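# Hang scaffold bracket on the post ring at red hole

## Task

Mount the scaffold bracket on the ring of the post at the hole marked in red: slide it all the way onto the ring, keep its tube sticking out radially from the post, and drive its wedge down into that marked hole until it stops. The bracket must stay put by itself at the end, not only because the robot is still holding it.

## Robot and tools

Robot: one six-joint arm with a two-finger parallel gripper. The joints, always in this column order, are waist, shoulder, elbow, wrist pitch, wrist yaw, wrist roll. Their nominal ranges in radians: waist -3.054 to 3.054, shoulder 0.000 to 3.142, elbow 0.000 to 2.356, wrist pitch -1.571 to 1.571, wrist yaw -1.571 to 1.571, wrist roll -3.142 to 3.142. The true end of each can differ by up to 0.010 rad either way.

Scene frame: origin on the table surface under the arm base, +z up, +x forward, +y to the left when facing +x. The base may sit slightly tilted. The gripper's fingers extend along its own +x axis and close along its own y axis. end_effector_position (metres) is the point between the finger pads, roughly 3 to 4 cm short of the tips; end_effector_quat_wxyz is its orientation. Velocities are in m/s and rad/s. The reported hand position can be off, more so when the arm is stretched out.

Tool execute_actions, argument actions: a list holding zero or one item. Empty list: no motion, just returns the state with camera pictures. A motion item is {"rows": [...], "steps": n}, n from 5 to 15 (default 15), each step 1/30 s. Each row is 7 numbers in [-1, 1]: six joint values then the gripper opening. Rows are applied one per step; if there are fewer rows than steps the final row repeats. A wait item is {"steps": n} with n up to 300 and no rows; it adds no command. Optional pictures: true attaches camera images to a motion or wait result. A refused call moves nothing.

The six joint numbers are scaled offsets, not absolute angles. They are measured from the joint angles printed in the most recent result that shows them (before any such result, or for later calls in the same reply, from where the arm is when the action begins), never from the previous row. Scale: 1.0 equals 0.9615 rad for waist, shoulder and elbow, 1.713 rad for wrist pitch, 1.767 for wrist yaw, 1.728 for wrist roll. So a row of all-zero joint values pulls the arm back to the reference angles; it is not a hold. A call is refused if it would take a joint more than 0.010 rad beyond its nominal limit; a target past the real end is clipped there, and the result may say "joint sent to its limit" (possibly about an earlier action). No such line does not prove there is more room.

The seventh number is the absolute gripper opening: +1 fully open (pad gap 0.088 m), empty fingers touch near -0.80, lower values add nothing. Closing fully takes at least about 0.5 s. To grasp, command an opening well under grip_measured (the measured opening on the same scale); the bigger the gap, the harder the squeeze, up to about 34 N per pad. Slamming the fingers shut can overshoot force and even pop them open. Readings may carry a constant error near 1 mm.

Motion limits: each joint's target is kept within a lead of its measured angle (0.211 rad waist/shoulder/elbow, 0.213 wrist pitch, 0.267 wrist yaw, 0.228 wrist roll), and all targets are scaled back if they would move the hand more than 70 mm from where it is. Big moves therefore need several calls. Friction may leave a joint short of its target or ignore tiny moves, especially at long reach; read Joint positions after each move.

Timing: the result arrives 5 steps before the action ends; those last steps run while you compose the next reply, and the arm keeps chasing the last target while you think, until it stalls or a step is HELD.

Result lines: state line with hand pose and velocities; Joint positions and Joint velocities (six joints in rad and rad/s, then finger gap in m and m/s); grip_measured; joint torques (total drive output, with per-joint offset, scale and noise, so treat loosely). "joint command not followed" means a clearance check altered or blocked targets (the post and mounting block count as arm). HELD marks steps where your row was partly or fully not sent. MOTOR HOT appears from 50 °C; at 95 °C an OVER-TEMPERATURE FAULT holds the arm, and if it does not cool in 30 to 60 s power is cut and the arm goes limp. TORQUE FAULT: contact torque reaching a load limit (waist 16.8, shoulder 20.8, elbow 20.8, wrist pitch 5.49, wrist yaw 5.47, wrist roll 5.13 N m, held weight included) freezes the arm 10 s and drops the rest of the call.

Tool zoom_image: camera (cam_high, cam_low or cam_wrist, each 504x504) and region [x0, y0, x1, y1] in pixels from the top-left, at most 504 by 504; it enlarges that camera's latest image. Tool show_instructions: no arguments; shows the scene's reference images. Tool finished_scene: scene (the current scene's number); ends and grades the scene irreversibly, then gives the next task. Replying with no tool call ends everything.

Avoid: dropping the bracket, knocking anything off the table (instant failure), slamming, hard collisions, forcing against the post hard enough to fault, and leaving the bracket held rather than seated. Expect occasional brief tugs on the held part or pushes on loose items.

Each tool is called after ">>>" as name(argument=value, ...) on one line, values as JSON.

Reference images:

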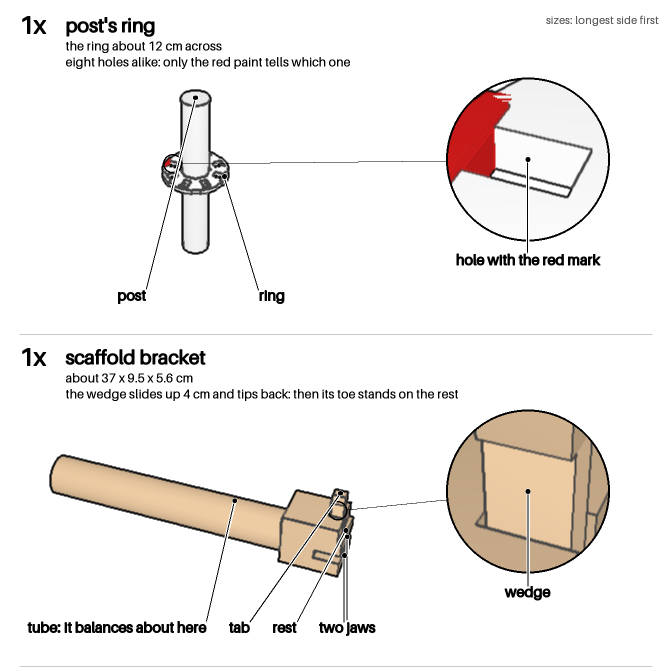

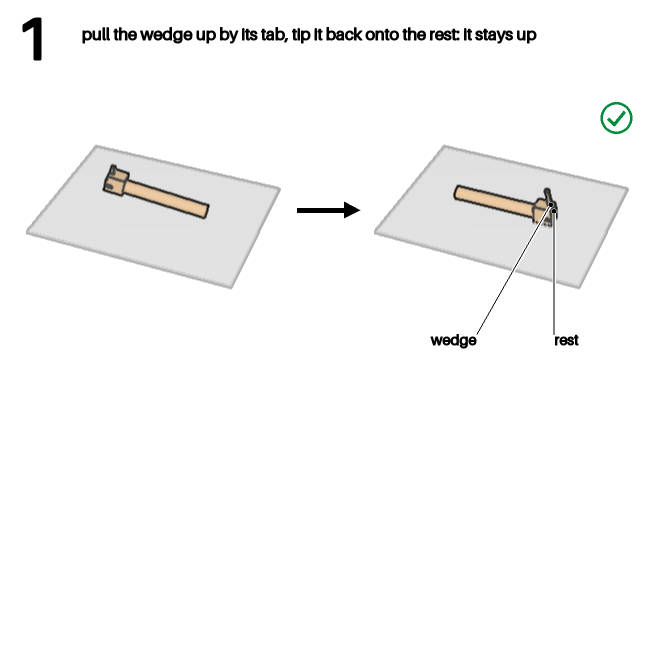

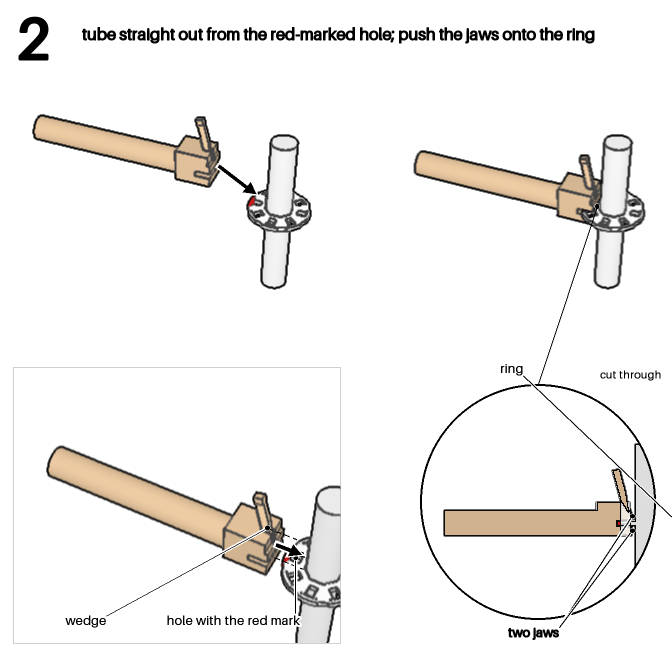

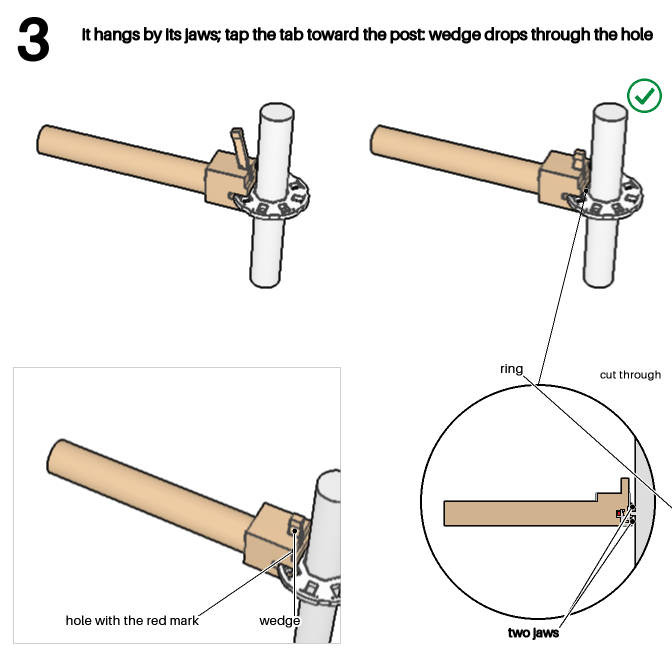

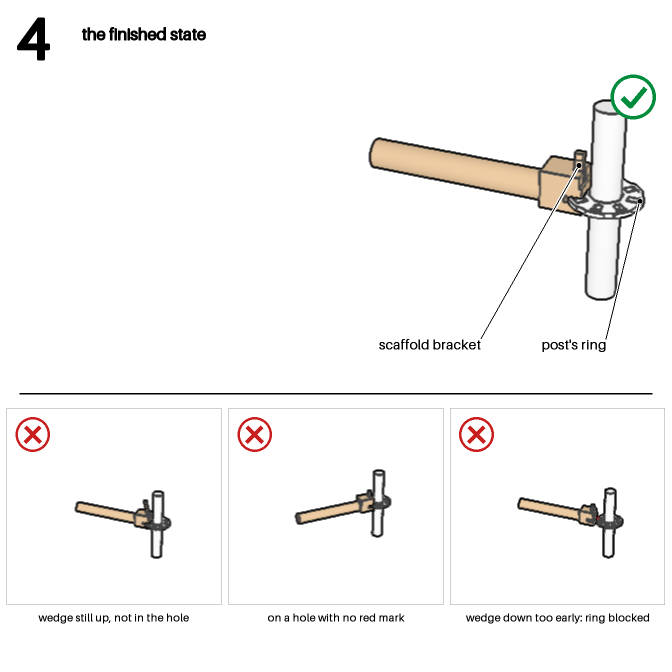

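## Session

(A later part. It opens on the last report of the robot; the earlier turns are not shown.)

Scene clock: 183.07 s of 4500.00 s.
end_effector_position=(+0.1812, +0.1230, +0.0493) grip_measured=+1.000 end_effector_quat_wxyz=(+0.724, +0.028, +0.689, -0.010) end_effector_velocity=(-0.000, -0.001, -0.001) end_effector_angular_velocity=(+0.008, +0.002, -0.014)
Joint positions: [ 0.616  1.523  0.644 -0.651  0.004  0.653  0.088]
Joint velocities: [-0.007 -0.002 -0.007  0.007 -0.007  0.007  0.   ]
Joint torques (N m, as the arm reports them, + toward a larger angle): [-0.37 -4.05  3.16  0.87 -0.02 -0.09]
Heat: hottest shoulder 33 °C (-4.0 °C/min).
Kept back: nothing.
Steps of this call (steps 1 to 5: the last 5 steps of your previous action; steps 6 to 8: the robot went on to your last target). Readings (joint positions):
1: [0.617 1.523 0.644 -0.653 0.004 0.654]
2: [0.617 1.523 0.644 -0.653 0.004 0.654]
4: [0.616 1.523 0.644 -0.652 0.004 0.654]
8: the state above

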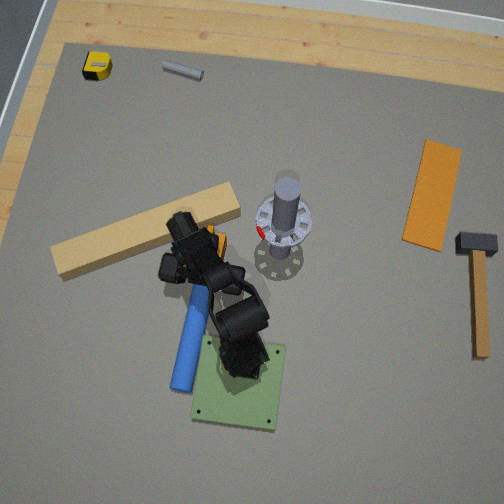

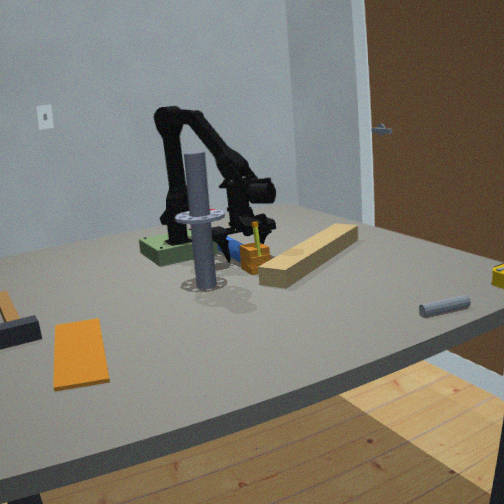

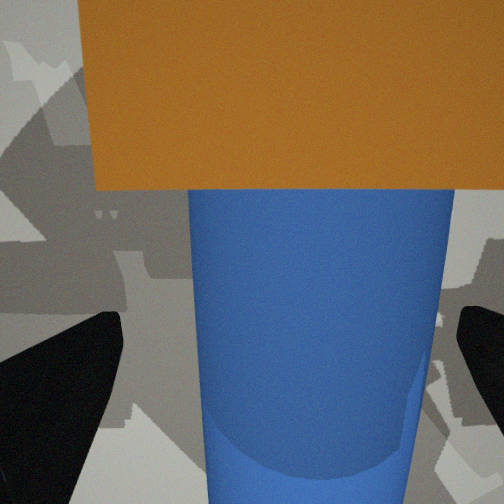

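>>> execute_actions(actions=[{"rows":[[0.05,-0.06,-0.072,0.0,0,0.03,1]],"steps":15}])

>>> execute_actions(actions=[{"steps":8}], pictures=true)

Scene clock: 183.80 s of 4500.00 s.
end_effector_position=(+0.1623, +0.1207, +0.0458) grip_measured=+1.000 end_effector_quat_wxyz=(+0.721, +0.028, +0.693, -0.013) end_effector_velocity=(-0.001, +0.004, +0.006) end_effector_angular_velocity=(+0.023, -0.017, -0.009)
Joint positions: [ 0.66   1.474  0.584 -0.65   0.005  0.701  0.088]
Joint velocities: [ 0.012 -0.037 -0.002 -0.007 -0.007  0.022  0.   ]
Joint torques (N m, as the arm reports them, + toward a larger angle): [ 0.22 -5.17  3.05  0.56 -0.06  0.04]
Heat: hottest shoulder 33 °C (-4.1 °C/min).
Steps of this call (steps 1 to 12: the robot went on to your last target; steps 13 to 22: the first 10 steps of this action). Readings (joint positions):
13: [0.620 1.516 0.637 -0.644 0.005 0.663]
14: [0.631 1.504 0.625 -0.642 0.005 0.674]
16: [0.649 1.485 0.602 -0.650 0.005 0.687]
20: [0.659 1.476 0.585 -0.650 0.005 0.699]
22: the state above

Scene clock: 184.07 s of 4500.00 s.
end_effector_position=(+0.1622, +0.1209, +0.0461) grip_measured=+1.000 end_effector_quat_wxyz=(+0.721, +0.029, +0.692, -0.013) end_effector_velocity=(-0.002, -0.001, +0.001) end_effector_angular_velocity=(+0.004, +0.006, +0.005)
Joint positions: [ 0.661  1.471  0.584 -0.65   0.005  0.703  0.088]
Joint velocities: [-0.002 -0.007 -0.002 -0.007 -0.007 -0.007  0.   ]
Joint torques (N m, as the arm reports them, + toward a larger angle): [ 0.32 -5.17  3.04  0.55 -0.06  0.05]
Heat: hottest shoulder 33 °C (-4.0 °C/min).
Kept back: nothing.
Steps of this call (steps 1 to 5: the last 5 steps of your previous action; steps 6 to 8: the robot went on to your last target). Readings (joint positions):
1: [0.660 1.472 0.584 -0.650 0.005 0.701]
2: [0.660 1.472 0.584 -0.650 0.005 0.702]
4: [0.660 1.472 0.584 -0.650 0.005 0.702]
8: the state above

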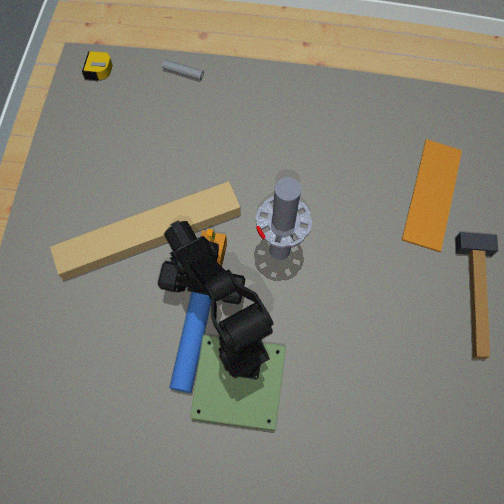

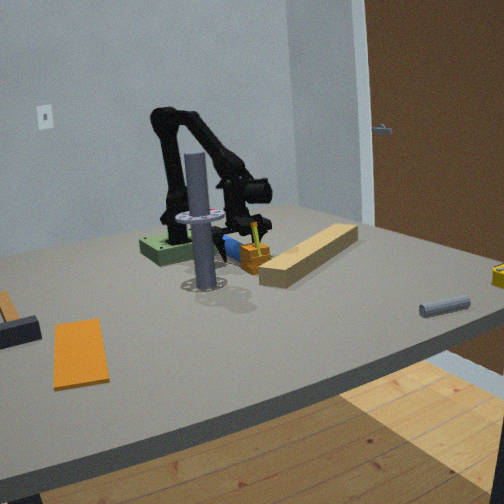

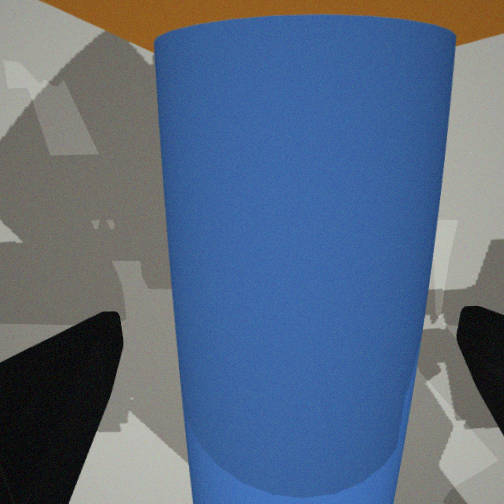

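Close.

>>> execute_actions(actions=[{"rows":[[0,0,0,0,0,0,0.6],[0,0,0,0,0,0,0.5],[0,0,0,0,0,0,0.4],[0,0,0,0,0,0,0.3],[0,0,0,0,0,0,0.2],[0,0,0,0,0,0,0.1],[0,0,0,0,0,0,0.0],[0,0,0,0,0,0,-0.2],[0,0,0,0,0,0,-0.4],[0,0,0,0,0,0,-0.6]],"steps":15}])

>>> execute_actions(actions=[{"steps":15}])

Scene clock: 184.57 s of 4500.00 s.
end_effector_position=(+0.1623, +0.1213, +0.0461) grip_measured=+0.227 end_effector_quat_wxyz=(+0.721, +0.030, +0.692, -0.012) end_effector_velocity=(-0.001, -0.000, -0.001) end_effector_angular_velocity=(+0.007, +0.002, +0.005)
Joint positions: [ 0.661  1.471  0.584 -0.649  0.003  0.704  0.05 ]
Joint velocities: [-0.002 -0.002 -0.007  0.007 -0.007 -0.007 -0.   ]
Joint torques (N m, as the arm reports them, + toward a larger angle): [-0.12 -4.48  3.76  0.52  0.04 -0.06]
Heat: hottest shoulder 33 °C (-4.0 °C/min).
Steps of this call (steps 1 to 5: the robot went on to your last target; steps 6 to 15: the first 10 steps of this action). Readings (joint positions):
6: [0.661 1.471 0.584 -0.650 0.005 0.703]
7: [0.661 1.471 0.584 -0.650 0.005 0.703]
9: [0.661 1.471 0.584 -0.650 0.005 0.703]
13: [0.661 1.471 0.584 -0.649 0.003 0.704]
15: the state above

Scene clock: 185.07 s of 4500.00 s.
end_effector_position=(+0.1623, +0.1213, +0.0461) grip_measured=+0.227 end_effector_quat_wxyz=(+0.721, +0.030, +0.692, -0.012) end_effector_velocity=(-0.000, -0.002, +0.001) end_effector_angular_velocity=(-0.008, -0.003, +0.005)
Joint positions: [ 0.661  1.471  0.584 -0.649  0.003  0.704  0.05 ]
Joint velocities: [-0.002 -0.007 -0.002 -0.007  0.007 -0.007 -0.   ]
Joint torques (N m, as the arm reports them, + toward a larger angle): [-0.06 -4.47  3.84  0.53  0.04 -0.05]
Heat: hottest shoulder 33 °C (-4.0 °C/min).
Kept back: nothing.
Steps of this call (steps 1 to 5: the last 5 steps of your previous action; steps 6 to 15: the robot went on to your last target). Readings (joint positions):
1: [0.661 1.471 0.584 -0.649 0.003 0.704]
2: [0.661 1.471 0.584 -0.649 0.003 0.704]
4: [0.661 1.471 0.584 -0.649 0.003 0.704]
8: [0.661 1.471 0.584 -0.649 0.003 0.704]
15: the state above
The arm was judged still, so your last target was given up. Only a new action makes it travel on or press farther. Fingers that are still opening or closing keep moving.

>>> execute_actions(actions=[{"rows":[[0,-0.03,0.1,-0.08,0,0,-0.6],[0,-0.06,0.2,-0.16,0,0,-0.6],[0,-0.09,0.28,-0.23,0,0,-0.6],[0,-0.12,0.35,-0.29,0,0,-0.6],[0,-0.15,0.41,-0.34,0,0,-0.6],[0,-0.178,0.47,-0.385,0,0,-0.6]],"steps":15}])

>>> execute_actions(actions=[{"steps":15}], pictures=true)

Scene clock: 185.97 s of 4500.00 s.
end_effector_position=(+0.1781, +0.1343, +0.1689) grip_measured=+0.227 end_effector_quat_wxyz=(+0.734, +0.043, +0.678, -0.001) end_effector_velocity=(-0.112, -0.085, +0.268) end_effector_angular_velocity=(-0.199, +0.251, +0.003)
Joint positions: [ 0.661  1.321  0.988 -1.152 -0.     0.706  0.05 ]
Joint velocities: [-0.002 -0.374  0.823 -1.516  0.007 -0.007 -0.001]
Joint torques (N m, as the arm reports them, + toward a larger angle): [-0.08 -3.44  2.79 -0.55  0.07 -0.08]
Heat: hottest shoulder 33 °C (-4.0 °C/min).
Steps of this call (steps 1 to 17: nothing new was sent; steps 18 to 27: the first 10 steps of this action). Readings (joint positions):
18: [0.661 1.470 0.595 -0.665 0.002 0.709]
19: [0.661 1.467 0.626 -0.722 -0.003 0.716]
21: [0.661 1.442 0.713 -0.853 -0.004 0.707]
25: [0.661 1.352 0.913 -1.053 -0.001 0.706]
27: the state above

Scene clock: 186.47 s of 4500.00 s.
end_effector_position=(+0.1571, +0.1185, +0.1784) grip_measured=+0.228 end_effector_quat_wxyz=(+0.706, +0.019, +0.708, -0.024) end_effector_velocity=(-0.007, -0.002, -0.001) end_effector_angular_velocity=(+0.001, +0.035, +0.005)
Joint positions: [ 0.661  1.305  1.019 -1.304  0.     0.706  0.05 ]
Joint velocities: [-0.002 -0.002 -0.007 -0.022 -0.022 -0.007 -0.   ]
Joint torques (N m, as the arm reports them, + toward a larger angle): [-0.02 -4.77  6.11  0.32  0.06 -0.06]
Heat: hottest shoulder 33 °C (-4.0 °C/min).
Kept back: nothing.
Steps of this call (steps 1 to 5: the last 5 steps of your previous action; steps 6 to 15: the robot went on to your last target). Readings (joint positions):
1: [0.661 1.311 1.008 -1.200 0.000 0.706]
2: [0.661 1.305 1.016 -1.236 0.000 0.706]
4: [0.661 1.303 1.018 -1.275 0.000 0.706]
8: [0.661 1.305 1.018 -1.295 0.000 0.706]
15: the state above

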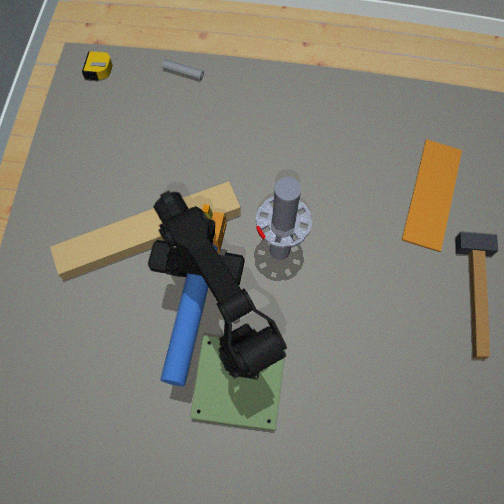

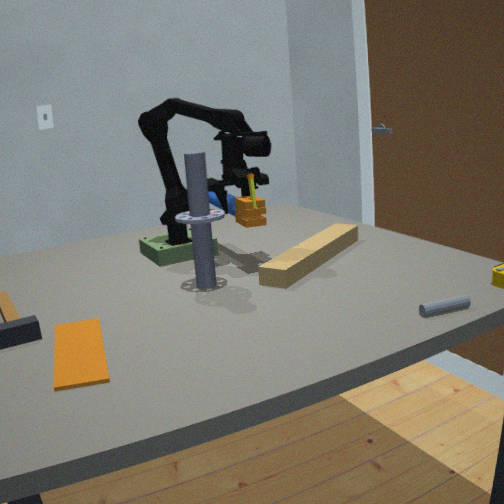

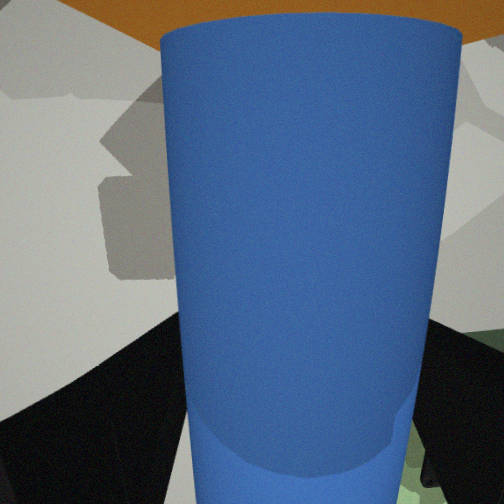

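>>> execute_actions(actions=[{"rows":[[0.01,0.01,0.01,0,0,0.05,-0.6],[0.02,0.025,0.02,0.005,0,0.12,-0.6],[0.03,0.04,0.03,0.01,0,0.2,-0.6],[0.04,0.055,0.04,0.014,0,0.28,-0.6],[0.05,0.07,0.05,0.018,0,0.36,-0.6],[0.06,0.085,0.06,0.022,0,0.44,-0.6],[0.07,0.095,0.07,0.026,0,0.52,-0.6],[0.08,0.106,0.08,0.026,0,0.58,-0.6],[0.08,0.106,0.08,0.026,0,0.625,-0.6]],"steps":15}])

>>> execute_actions(actions=[{"steps":20}], pictures=true)

Scene clock: 187.43 s of 4500.00 s.
end_effector_position=(+0.1662, +0.1428, +0.1738) grip_measured=+0.228 end_effector_quat_wxyz=(+0.681, +0.188, +0.681, -0.194) end_effector_velocity=(+0.021, +0.064, +0.001) end_effector_angular_velocity=(+0.032, -0.050, -1.670)
Joint positions: [ 0.725  1.394  1.068 -1.264  0.     1.256  0.05 ]
Joint velocities: [ 0.154  0.183  0.154  0.081 -0.007  1.824 -0.   ]
Joint torques (N m, as the arm reports them, + toward a larger angle): [-0.09 -5.27  5.89  0.38 -0.02  0.07]
Heat: hottest shoulder 33 °C (-3.0 °C/min).
Steps of this call (steps 1 to 15: the robot went on to your last target; steps 16 to 19: nothing new was sent; steps 20 to 29: the first 10 steps of this action). Readings (joint positions):
20: [0.662 1.306 1.019 -1.305 0.000 0.721]
21: [0.665 1.309 1.019 -1.305 0.000 0.766]
23: [0.676 1.324 1.025 -1.302 0.000 0.890]
27: [0.710 1.377 1.054 -1.273 0.000 1.134]
29: the state above

Scene clock: 188.10 s of 4500.00 s.
end_effector_position=(+0.1673, +0.1467, +0.1742) grip_measured=+0.228 end_effector_quat_wxyz=(+0.610, +0.356, +0.608, -0.361) end_effector_velocity=(-0.001, -0.000, +0.001) end_effector_angular_velocity=(+0.004, +0.007, +0.005)
Joint positions: [ 0.735  1.406  1.079 -1.262  0.001  1.782  0.05 ]
Joint velocities: [-0.002 -0.002  0.002 -0.007 -0.007 -0.007 -0.   ]
Joint torques (N m, as the arm reports them, + toward a larger angle): [ 0.22 -4.81  6.12  0.6  -0.03  0.06]
Heat: hottest shoulder 32 °C (-4.0 °C/min).
Kept back: nothing.
Steps of this call (steps 1 to 5: the last 5 steps of your previous action; steps 6 to 20: the robot went on to your last target). Readings (joint positions):
1: [0.729 1.399 1.072 -1.263 0.000 1.316]
2: [0.731 1.401 1.074 -1.263 0.000 1.377]
4: [0.733 1.403 1.077 -1.263 0.000 1.499]
8: [0.734 1.405 1.078 -1.262 0.001 1.703]
20: the state above

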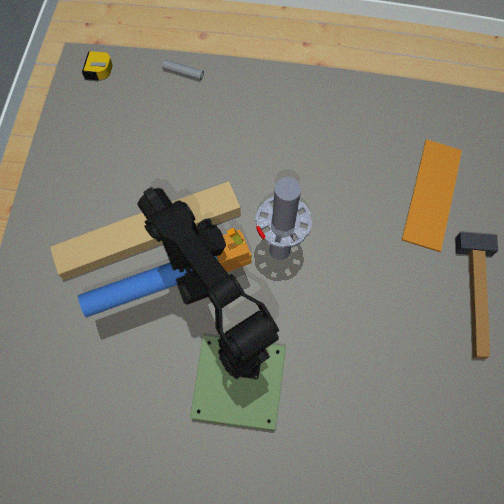

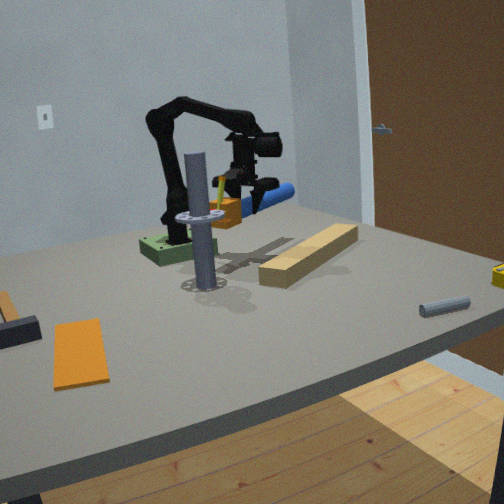

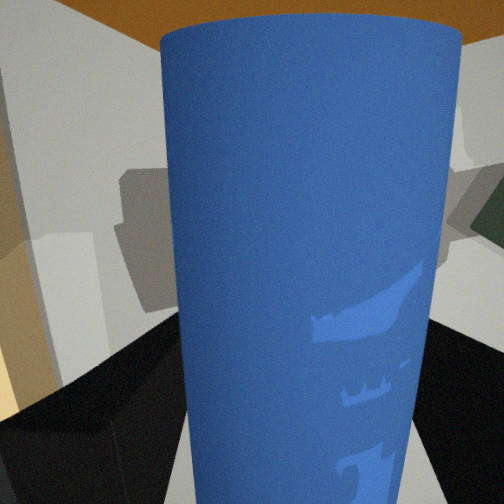

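>>> execute_actions(actions=[{"rows":[[-0.03,0.073,0.055,0.01,0,-0.017,-0.6]],"steps":15}])

>>> execute_actions(actions=[{"steps":10}], pictures=true)

>>> zoom_image(camera="cam_high", region=[60, 160, 330, 330])

>>> zoom_image(camera="cam_low", region=[150, 140, 310, 260])

Scene clock: 188.87 s of 4500.00 s.
end_effector_position=(+0.1815, +0.1513, +0.1683) grip_measured=+0.228 end_effector_quat_wxyz=(+0.608, +0.351, +0.610, -0.366) end_effector_velocity=(+0.001, -0.000, +0.005) end_effector_angular_velocity=(+0.004, +0.007, -0.000)
Joint positions: [ 0.71   1.474  1.113 -1.242 -0.     1.756  0.05 ]
Joint velocities: [-0.007  0.002  0.022 -0.022 -0.007 -0.007  0.   ]
Joint torques (N m, as the arm reports them, + toward a larger angle): [-0.36 -5.32  6.09  0.24  0.04 -0.04]
Heat: hottest shoulder 32 °C (-4.0 °C/min).
Steps of this call (steps 1 to 13: the robot went on to your last target; steps 14 to 23: the first 10 steps of this action). Readings (joint positions):
14: [0.733 1.415 1.084 -1.263 -0.000 1.780]
15: [0.728 1.429 1.093 -1.262 -0.000 1.773]
17: [0.717 1.456 1.107 -1.243 -0.000 1.764]
21: [0.710 1.474 1.112 -1.242 -0.000 1.758]
23: the state above

Scene clock: 189.20 s of 4500.00 s.
end_effector_position=(+0.1819, +0.1515, +0.1685) grip_measured=+0.228 end_effector_quat_wxyz=(+0.608, +0.351, +0.611, -0.365) end_effector_velocity=(-0.002, -0.003, -0.001) end_effector_angular_velocity=(-0.002, +0.014, -0.000)
Joint positions: [ 0.709  1.475  1.115 -1.243 -0.     1.755  0.05 ]
Joint velocities: [-0.007 -0.002 -0.007 -0.007 -0.007 -0.007 -0.   ]
Joint torques (N m, as the arm reports them, + toward a larger angle): [-0.38 -5.33  6.08  0.3   0.04 -0.09]
Heat: hottest shoulder 32 °C (-4.0 °C/min).
Kept back: nothing.
Steps of this call (steps 1 to 5: the last 5 steps of your previous action; steps 6 to 10: the robot went on to your last target). Readings (joint positions):
1: [0.710 1.475 1.114 -1.242 -0.000 1.756]
2: [0.710 1.475 1.114 -1.242 -0.000 1.756]
4: [0.709 1.475 1.115 -1.242 -0.000 1.756]
8: [0.709 1.475 1.115 -1.243 -0.000 1.755]
10: the state above

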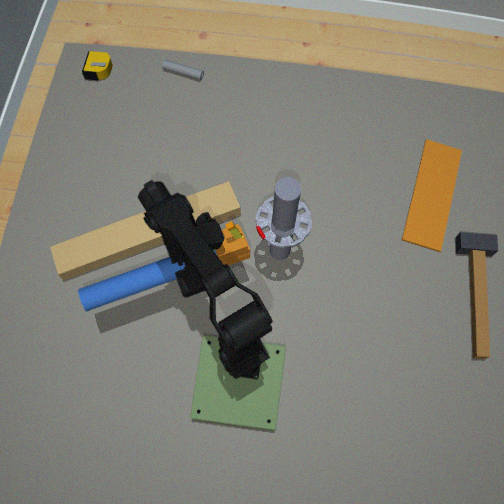

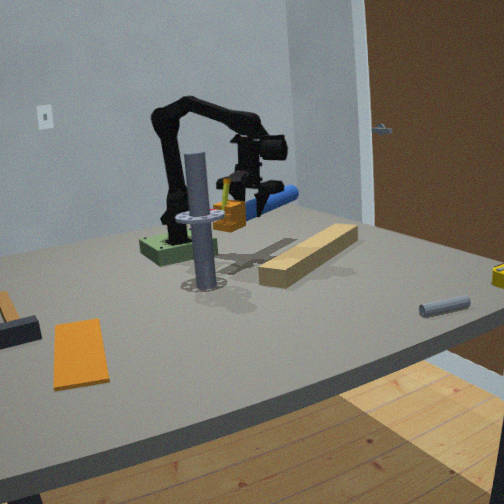

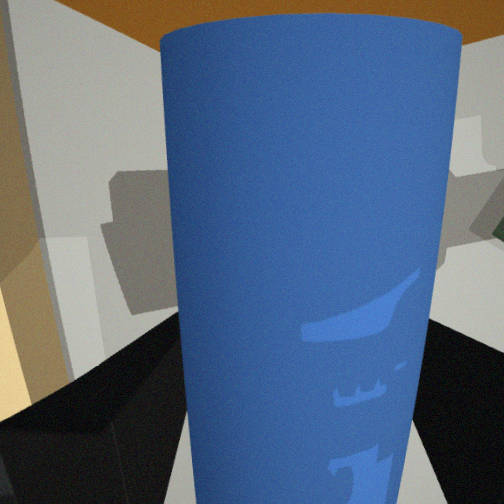

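Region (60, 160, 330, 330) of cam_high's 504x504 image, scaled by 1.867, with more detail than that image has; it fills the top 317 rows of this view, and the rest is white.

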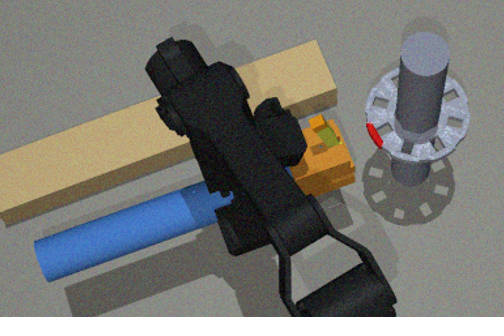

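Region (150, 140, 310, 260) of cam_low's 504x504 image, scaled by 3.150, with more detail than that image has; it fills the top 378 rows of this view, and the rest is white.

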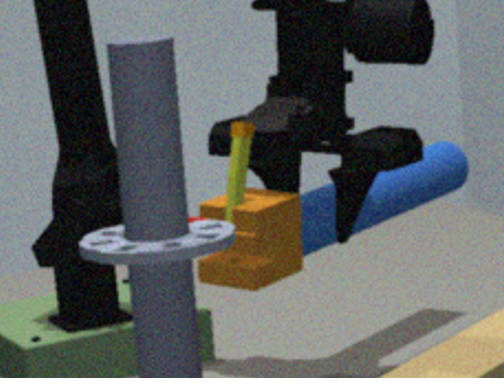

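>>> execute_actions(actions=[{"rows":[[0,-0.005,0.097,-0.047,0,0,-0.6]],"steps":15}])

>>> execute_actions(actions=[{"steps":10}], pictures=true)

>>> zoom_image(camera="cam_low", region=[150, 140, 310, 260])

>>> zoom_image(camera="cam_high", region=[60, 160, 330, 330])

Scene clock: 190.27 s of 4500.00 s.
end_effector_position=(+0.1833, +0.1527, +0.1869) grip_measured=+0.228 end_effector_quat_wxyz=(+0.608, +0.350, +0.611, -0.366) end_effector_velocity=(-0.006, -0.007, +0.000) end_effector_angular_velocity=(-0.029, +0.023, -0.010)
Joint positions: [ 0.709  1.48   1.192 -1.318 -0.     1.755  0.05 ]
Joint velocities: [-0.002 -0.002 -0.002 -0.037  0.007  0.007  0.   ]
Joint torques (N m, as the arm reports them, + toward a larger angle): [-0.02 -6.52  6.06  0.24 -0.01 -0.01]
Heat: hottest shoulder 32 °C (-4.0 °C/min).
Steps of this call (steps 1 to 15: the robot went on to your last target; steps 16 to 22: nothing new was sent; steps 23 to 32: the first 10 steps of this action). Readings (joint positions):
23: [0.709 1.477 1.126 -1.256 -0.000 1.755]
24: [0.709 1.480 1.141 -1.281 -0.000 1.755]
26: [0.709 1.480 1.168 -1.299 -0.000 1.755]
30: [0.709 1.480 1.191 -1.313 -0.000 1.755]
32: the state above

Scene clock: 190.60 s of 4500.00 s.
end_effector_position=(+0.1830, +0.1525, +0.1869) grip_measured=+0.228 end_effector_quat_wxyz=(+0.608, +0.350, +0.611, -0.367) end_effector_velocity=(-0.003, -0.002, -0.001) end_effector_angular_velocity=(-0.002, +0.014, +0.005)
Joint positions: [ 0.709  1.48   1.192 -1.32  -0.     1.755  0.05 ]
Joint velocities: [-0.002 -0.002 -0.007 -0.007 -0.007 -0.007 -0.   ]
Joint torques (N m, as the arm reports them, + toward a larger angle): [-0.07 -6.62  6.04  0.16 -0.02 -0.01]
Heat: hottest shoulder 32 °C (-4.0 °C/min).
Kept back: nothing.
Steps of this call (steps 1 to 5: the last 5 steps of your previous action; steps 6 to 10: the robot went on to your last target). Readings (joint positions):
1: [0.709 1.480 1.192 -1.318 -0.000 1.755]
2: [0.709 1.480 1.192 -1.318 -0.000 1.755]
4: [0.709 1.480 1.192 -1.319 -0.000 1.755]
8: [0.709 1.480 1.192 -1.320 -0.000 1.755]
10: the state above

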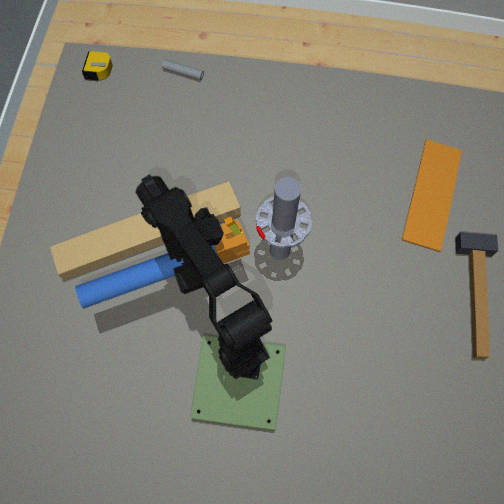

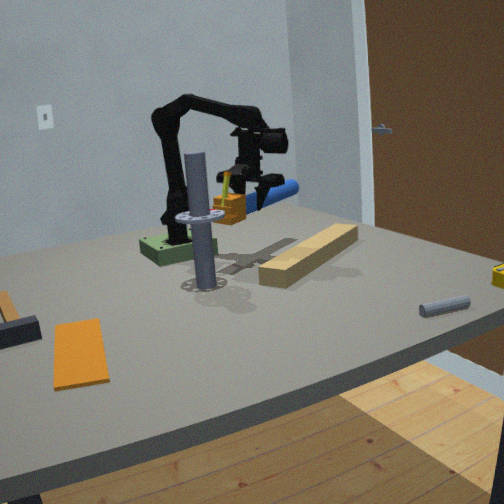

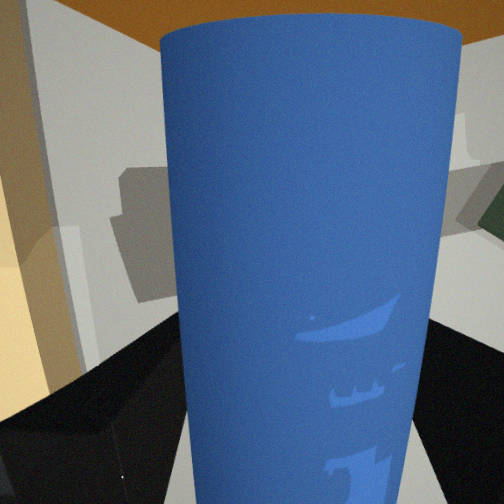

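Region (150, 140, 310, 260) of cam_low's 504x504 image, scaled by 3.150, with more detail than that image has; it fills the top 378 rows of this view, and the rest is white.

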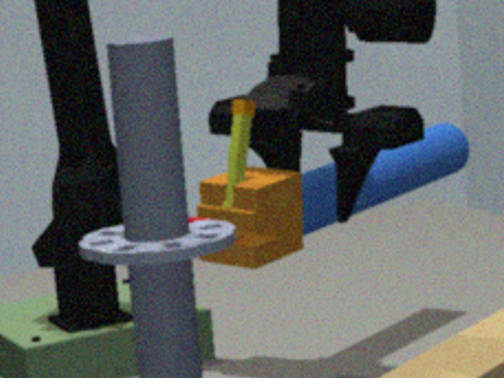

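Region (60, 160, 330, 330) of cam_high's 504x504 image, scaled by 1.867, with more detail than that image has; it fills the top 317 rows of this view, and the rest is white.

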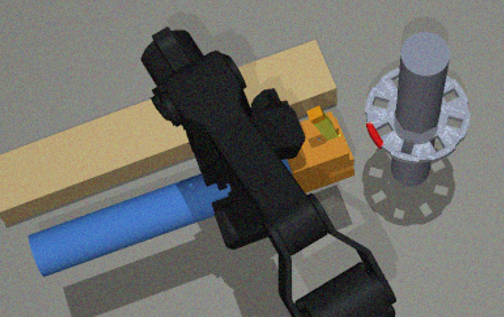

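>>> execute_actions(actions=[{"rows":[[0,-0.006,0.085,-0.05,0,0,-0.6]],"steps":15}])

>>> execute_actions(actions=[{"steps":10}], pictures=true)

>>> zoom_image(camera="cam_low", region=[150, 140, 310, 260])

>>> zoom_image(camera="cam_high", region=[60, 160, 330, 330])

Scene clock: 191.93 s of 4500.00 s.
end_effector_position=(+0.1805, +0.1505, +0.2029) grip_measured=+0.228 end_effector_quat_wxyz=(+0.606, +0.344, +0.613, -0.372) end_effector_velocity=(-0.004, -0.005, -0.001) end_effector_angular_velocity=(-0.023, +0.016, +0.005)
Joint positions: [ 0.709  1.482  1.257 -1.4   -0.     1.755  0.05 ]
Joint velocities: [-0.002 -0.002 -0.007 -0.022  0.007 -0.007 -0.   ]
Joint torques (N m, as the arm reports them, + toward a larger angle): [-0.05 -6.43  6.    0.21 -0.01 -0.01]
Heat: hottest shoulder 32 °C (-4.0 °C/min).
Steps of this call (steps 1 to 15: the robot went on to your last target; steps 16 to 30: nothing new was sent; steps 31 to 40: the first 10 steps of this action). Readings (joint positions):
31: [0.709 1.480 1.201 -1.333 -0.000 1.755]
32: [0.709 1.483 1.215 -1.358 -0.000 1.755]
34: [0.709 1.482 1.237 -1.382 -0.000 1.755]
38: [0.709 1.482 1.256 -1.394 -0.000 1.755]
40: the state above

Scene clock: 192.27 s of 4500.00 s.
end_effector_position=(+0.1803, +0.1504, +0.2030) grip_measured=+0.228 end_effector_quat_wxyz=(+0.606, +0.344, +0.613, -0.373) end_effector_velocity=(+0.003, +0.003, -0.000) end_effector_angular_velocity=(+0.020, -0.012, +0.005)
Joint positions: [ 0.709  1.482  1.257 -1.401 -0.     1.755  0.05 ]
Joint velocities: [-0.002 -0.002 -0.002  0.022 -0.007 -0.007 -0.   ]
Joint torques (N m, as the arm reports them, + toward a larger angle): [-0.05 -6.45  6.02  0.09 -0.02 -0.01]
Heat: hottest shoulder 32 °C (-4.1 °C/min).
Kept back: nothing.
Steps of this call (steps 1 to 5: the last 5 steps of your previous action; steps 6 to 10: the robot went on to your last target). Readings (joint positions):
1: [0.709 1.482 1.257 -1.400 -0.000 1.755]
2: [0.709 1.482 1.257 -1.400 -0.000 1.755]
4: [0.709 1.482 1.257 -1.400 -0.000 1.755]
8: [0.709 1.482 1.257 -1.401 -0.000 1.755]
10: the state above

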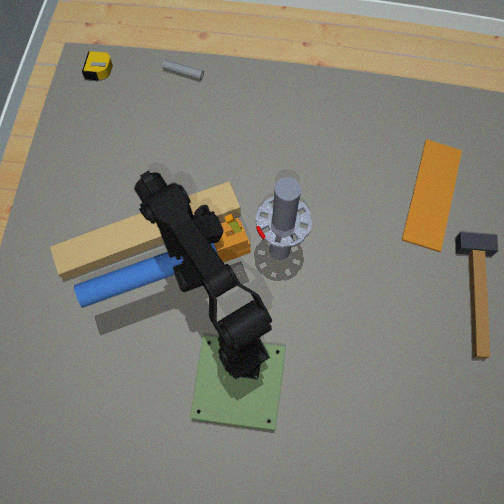

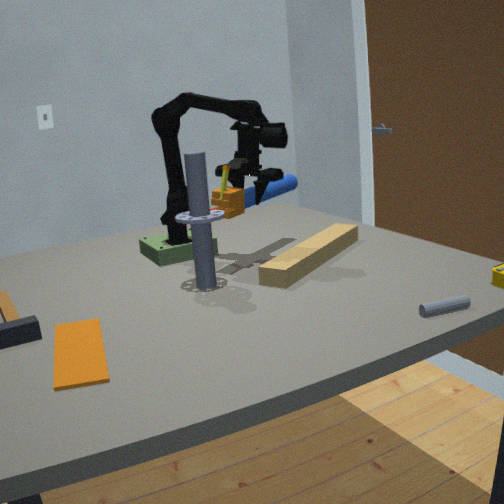

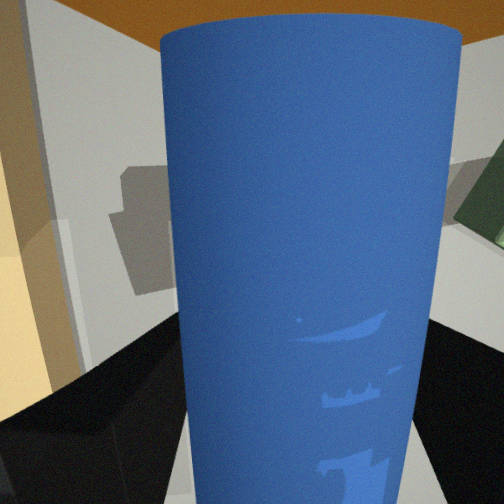

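Region (150, 140, 310, 260) of cam_low's 504x504 image, scaled by 3.150, with more detail than that image has; it fills the top 378 rows of this view, and the rest is white.

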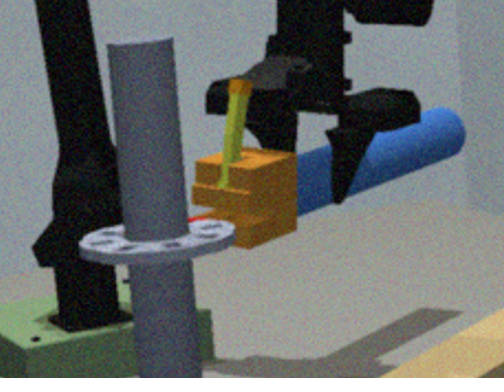

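Region (60, 160, 330, 330) of cam_high's 504x504 image, scaled by 1.867, with more detail than that image has; it fills the top 317 rows of this view, and the rest is white.

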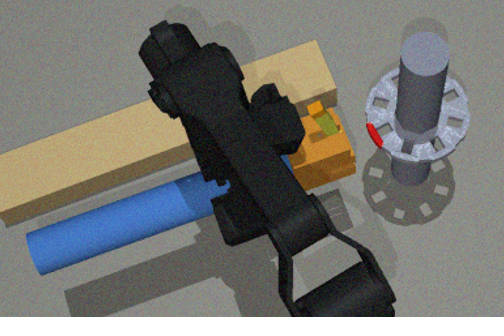

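>>> zoom_image(camera="cam_high", region=[210, 190, 330, 270])

Region (210, 190, 330, 270) of cam_high's 504x504 image, scaled by 4.200, with more detail than that image has.

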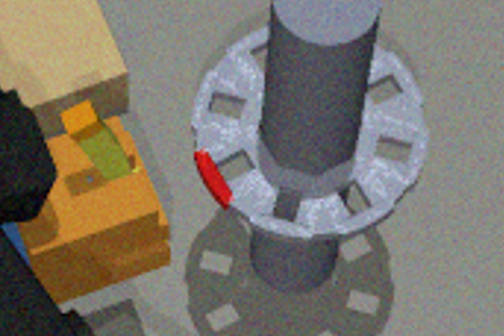

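>>> execute_actions(actions=[{"rows":[[-0.087,-0.012,-0.009,0,0,-0.049,-0.6]],"steps":15}])

>>> execute_actions(actions=[{"steps":10}], pictures=true)

>>> zoom_image(camera="cam_low", region=[150, 140, 310, 260])

>>> zoom_image(camera="cam_high", region=[60, 160, 330, 330])

Scene clock: 193.73 s of 4500.00 s.
end_effector_position=(+0.1903, +0.1345, +0.2013) grip_measured=+0.228 end_effector_quat_wxyz=(+0.603, +0.342, +0.616, -0.375) end_effector_velocity=(-0.000, +0.000, -0.001) end_effector_angular_velocity=(+0.009, +0.003, +0.034)
Joint positions: [ 0.63   1.482  1.249 -1.402 -0.     1.676  0.05 ]
Joint velocities: [-0.002 -0.002 -0.007  0.007 -0.007 -0.037 -0.   ]
Joint torques (N m, as the arm reports them, + toward a larger angle): [-0.38 -6.84  4.41  0.36 -0.01 -0.1 ]
Heat: hottest shoulder 32 °C (-3.0 °C/min).
Steps of this call (steps 1 to 15: the robot went on to your last target; steps 16 to 34: nothing new was sent; steps 35 to 44: the first 10 steps of this action). Readings (joint positions):
35: [0.702 1.482 1.257 -1.402 -0.004 1.739]
36: [0.685 1.482 1.257 -1.402 -0.007 1.717]
38: [0.651 1.482 1.254 -1.402 -0.002 1.696]
42: [0.630 1.482 1.250 -1.402 -0.000 1.679]
44: the state above

Scene clock: 194.07 s of 4500.00 s.
end_effector_position=(+0.1904, +0.1342, +0.2012) grip_measured=+0.228 end_effector_quat_wxyz=(+0.603, +0.341, +0.616, -0.374) end_effector_velocity=(-0.003, +0.001, +0.000) end_effector_angular_velocity=(+0.014, +0.019, +0.004)
Joint positions: [ 0.629  1.482  1.249 -1.402 -0.     1.673  0.05 ]
Joint velocities: [-0.002 -0.002 -0.002 -0.007 -0.022 -0.007 -0.   ]
Joint torques (N m, as the arm reports them, + toward a larger angle): [-0.35 -6.89  4.58  0.37  0.   -0.06]
Heat: hottest shoulder 32 °C (-3.0 °C/min).
Kept back: nothing.
Steps of this call (steps 1 to 5: the last 5 steps of your previous action; steps 6 to 10: the robot went on to your last target). Readings (joint positions):
1: [0.630 1.482 1.249 -1.402 -0.000 1.675]
2: [0.630 1.482 1.249 -1.402 -0.000 1.674]
4: [0.629 1.482 1.249 -1.402 -0.000 1.674]
8: [0.629 1.482 1.249 -1.402 -0.000 1.673]
10: the state above

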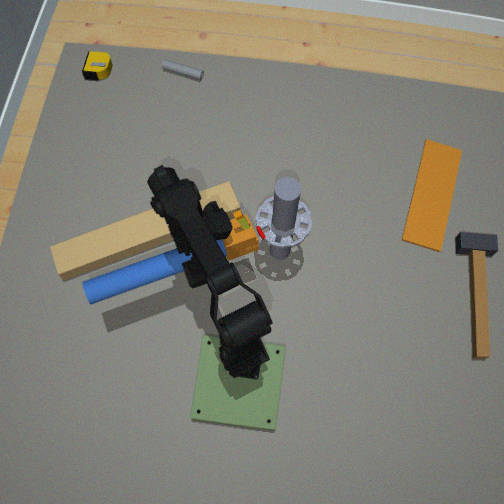

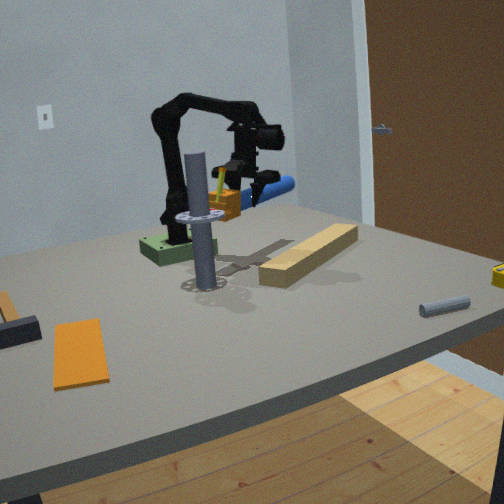

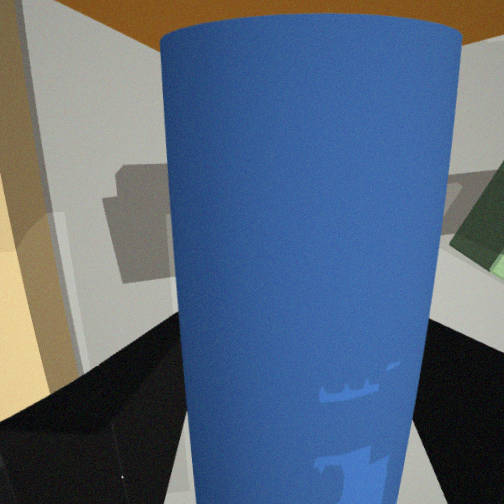

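Region (150, 140, 310, 260) of cam_low's 504x504 image, scaled by 3.150, with more detail than that image has; it fills the top 378 rows of this view, and the rest is white.

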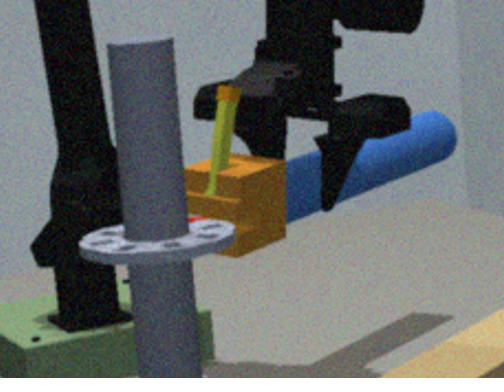

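Region (60, 160, 330, 330) of cam_high's 504x504 image, scaled by 1.867, with more detail than that image has; it fills the top 317 rows of this view, and the rest is white.

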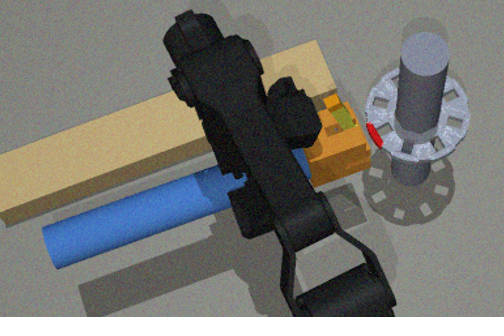

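>>> execute_actions(actions=[{"rows":[[-0.03,0,0,0,0,-0.017,-0.6],[-0.06,0,0,0,0,-0.034,-0.6],[-0.089,0,0,0,0,-0.05,-0.6]],"steps":15}])

>>> execute_actions(actions=[{"steps":10}], pictures=true)

>>> zoom_image(camera="cam_low", region=[150, 140, 310, 260])

>>> zoom_image(camera="cam_high", region=[60, 160, 330, 330])

Scene clock: 194.67 s of 4500.00 s.
end_effector_position=(+0.1959, +0.1256, +0.2013) grip_measured=+0.227 end_effector_quat_wxyz=(+0.596, +0.341, +0.628, -0.365) end_effector_velocity=(-0.002, -0.001, +0.001) end_effector_angular_velocity=(+0.032, +0.022, +0.013)
Joint positions: [ 0.569  1.482  1.249 -1.403 -0.026  1.598  0.05 ]
Joint velocities: [-0.022 -0.007 -0.002 -0.007 -0.037 -0.037 -0.   ]
Joint torques (N m, as the arm reports them, + toward a larger angle): [-2.36 -5.44  4.62  0.46  1.08 -0.27]
Heat: hottest shoulder 32 °C (-3.0 °C/min).
Steps of this call (steps 1 to 8: the robot went on to your last target; steps 9 to 18: the first 10 steps of this action). Readings (joint positions):
9: [0.627 1.482 1.249 -1.402 -0.001 1.667]
10: [0.619 1.482 1.249 -1.402 -0.002 1.654]
12: [0.586 1.482 1.249 -1.402 -0.002 1.622]
16: [0.570 1.482 1.249 -1.402 -0.024 1.601]
18: the state above

Scene clock: 195.00 s of 4500.00 s.
end_effector_position=(+0.1958, +0.1255, +0.2012) grip_measured=+0.228 end_effector_quat_wxyz=(+0.596, +0.341, +0.629, -0.365) end_effector_velocity=(-0.003, +0.001, -0.001) end_effector_angular_velocity=(+0.012, +0.022, -0.011)
Joint positions: [ 0.568  1.482  1.249 -1.403 -0.028  1.596  0.05 ]
Joint velocities: [-0.002  0.002 -0.002 -0.007 -0.022  0.007  0.   ]
Joint torques (N m, as the arm reports them, + toward a larger angle): [-2.54 -5.51  4.53  0.49  1.15 -0.29]
Heat: hottest shoulder 32 °C (-3.0 °C/min).
Kept back: nothing.
Steps of this call (steps 1 to 5: the last 5 steps of your previous action; steps 6 to 10: the robot went on to your last target). Readings (joint positions):
1: [0.568 1.482 1.249 -1.403 -0.027 1.598]
2: [0.568 1.482 1.249 -1.403 -0.027 1.598]
4: [0.568 1.482 1.249 -1.403 -0.027 1.597]
8: [0.568 1.482 1.249 -1.403 -0.028 1.596]
10: the state above

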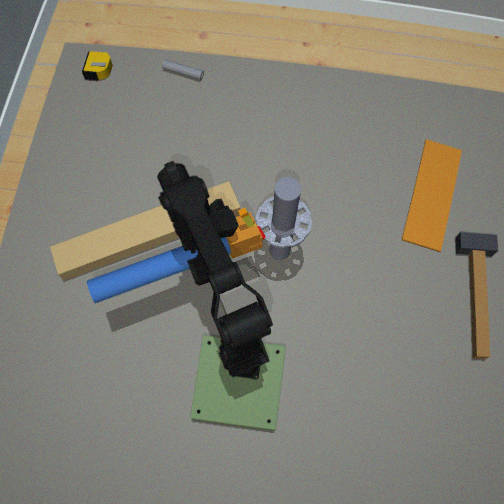

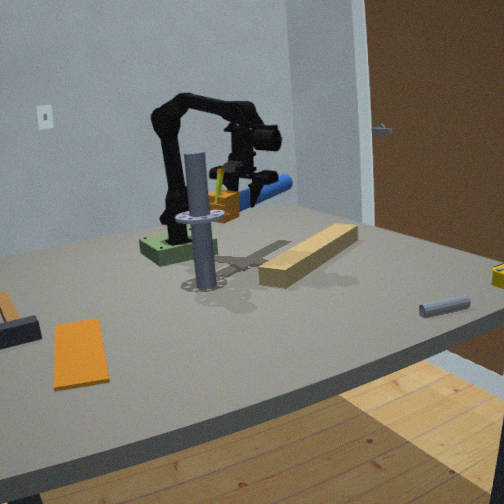

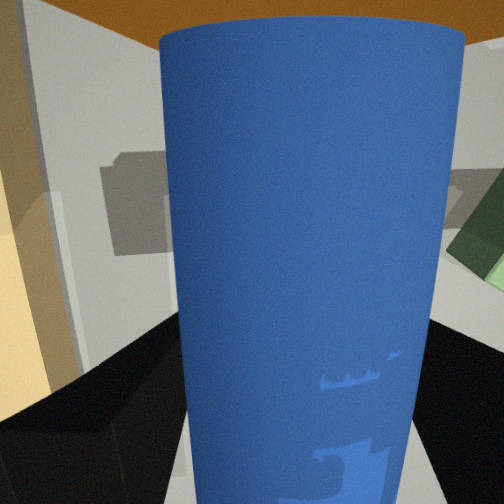

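Region (150, 140, 310, 260) of cam_low's 504x504 image, scaled by 3.150, with more detail than that image has; it fills the top 378 rows of this view, and the rest is white.

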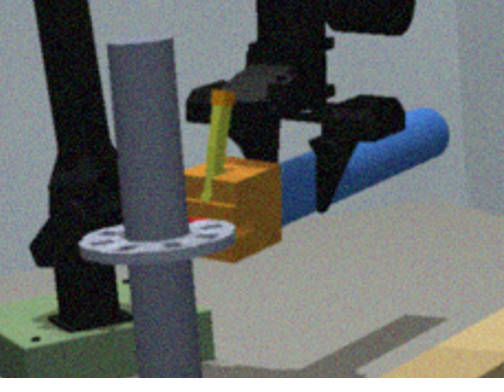

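Region (60, 160, 330, 330) of cam_high's 504x504 image, scaled by 1.867, with more detail than that image has; it fills the top 317 rows of this view, and the rest is white.

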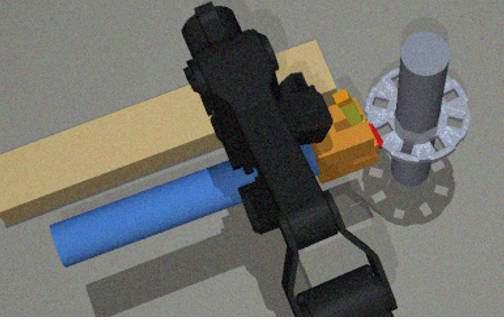

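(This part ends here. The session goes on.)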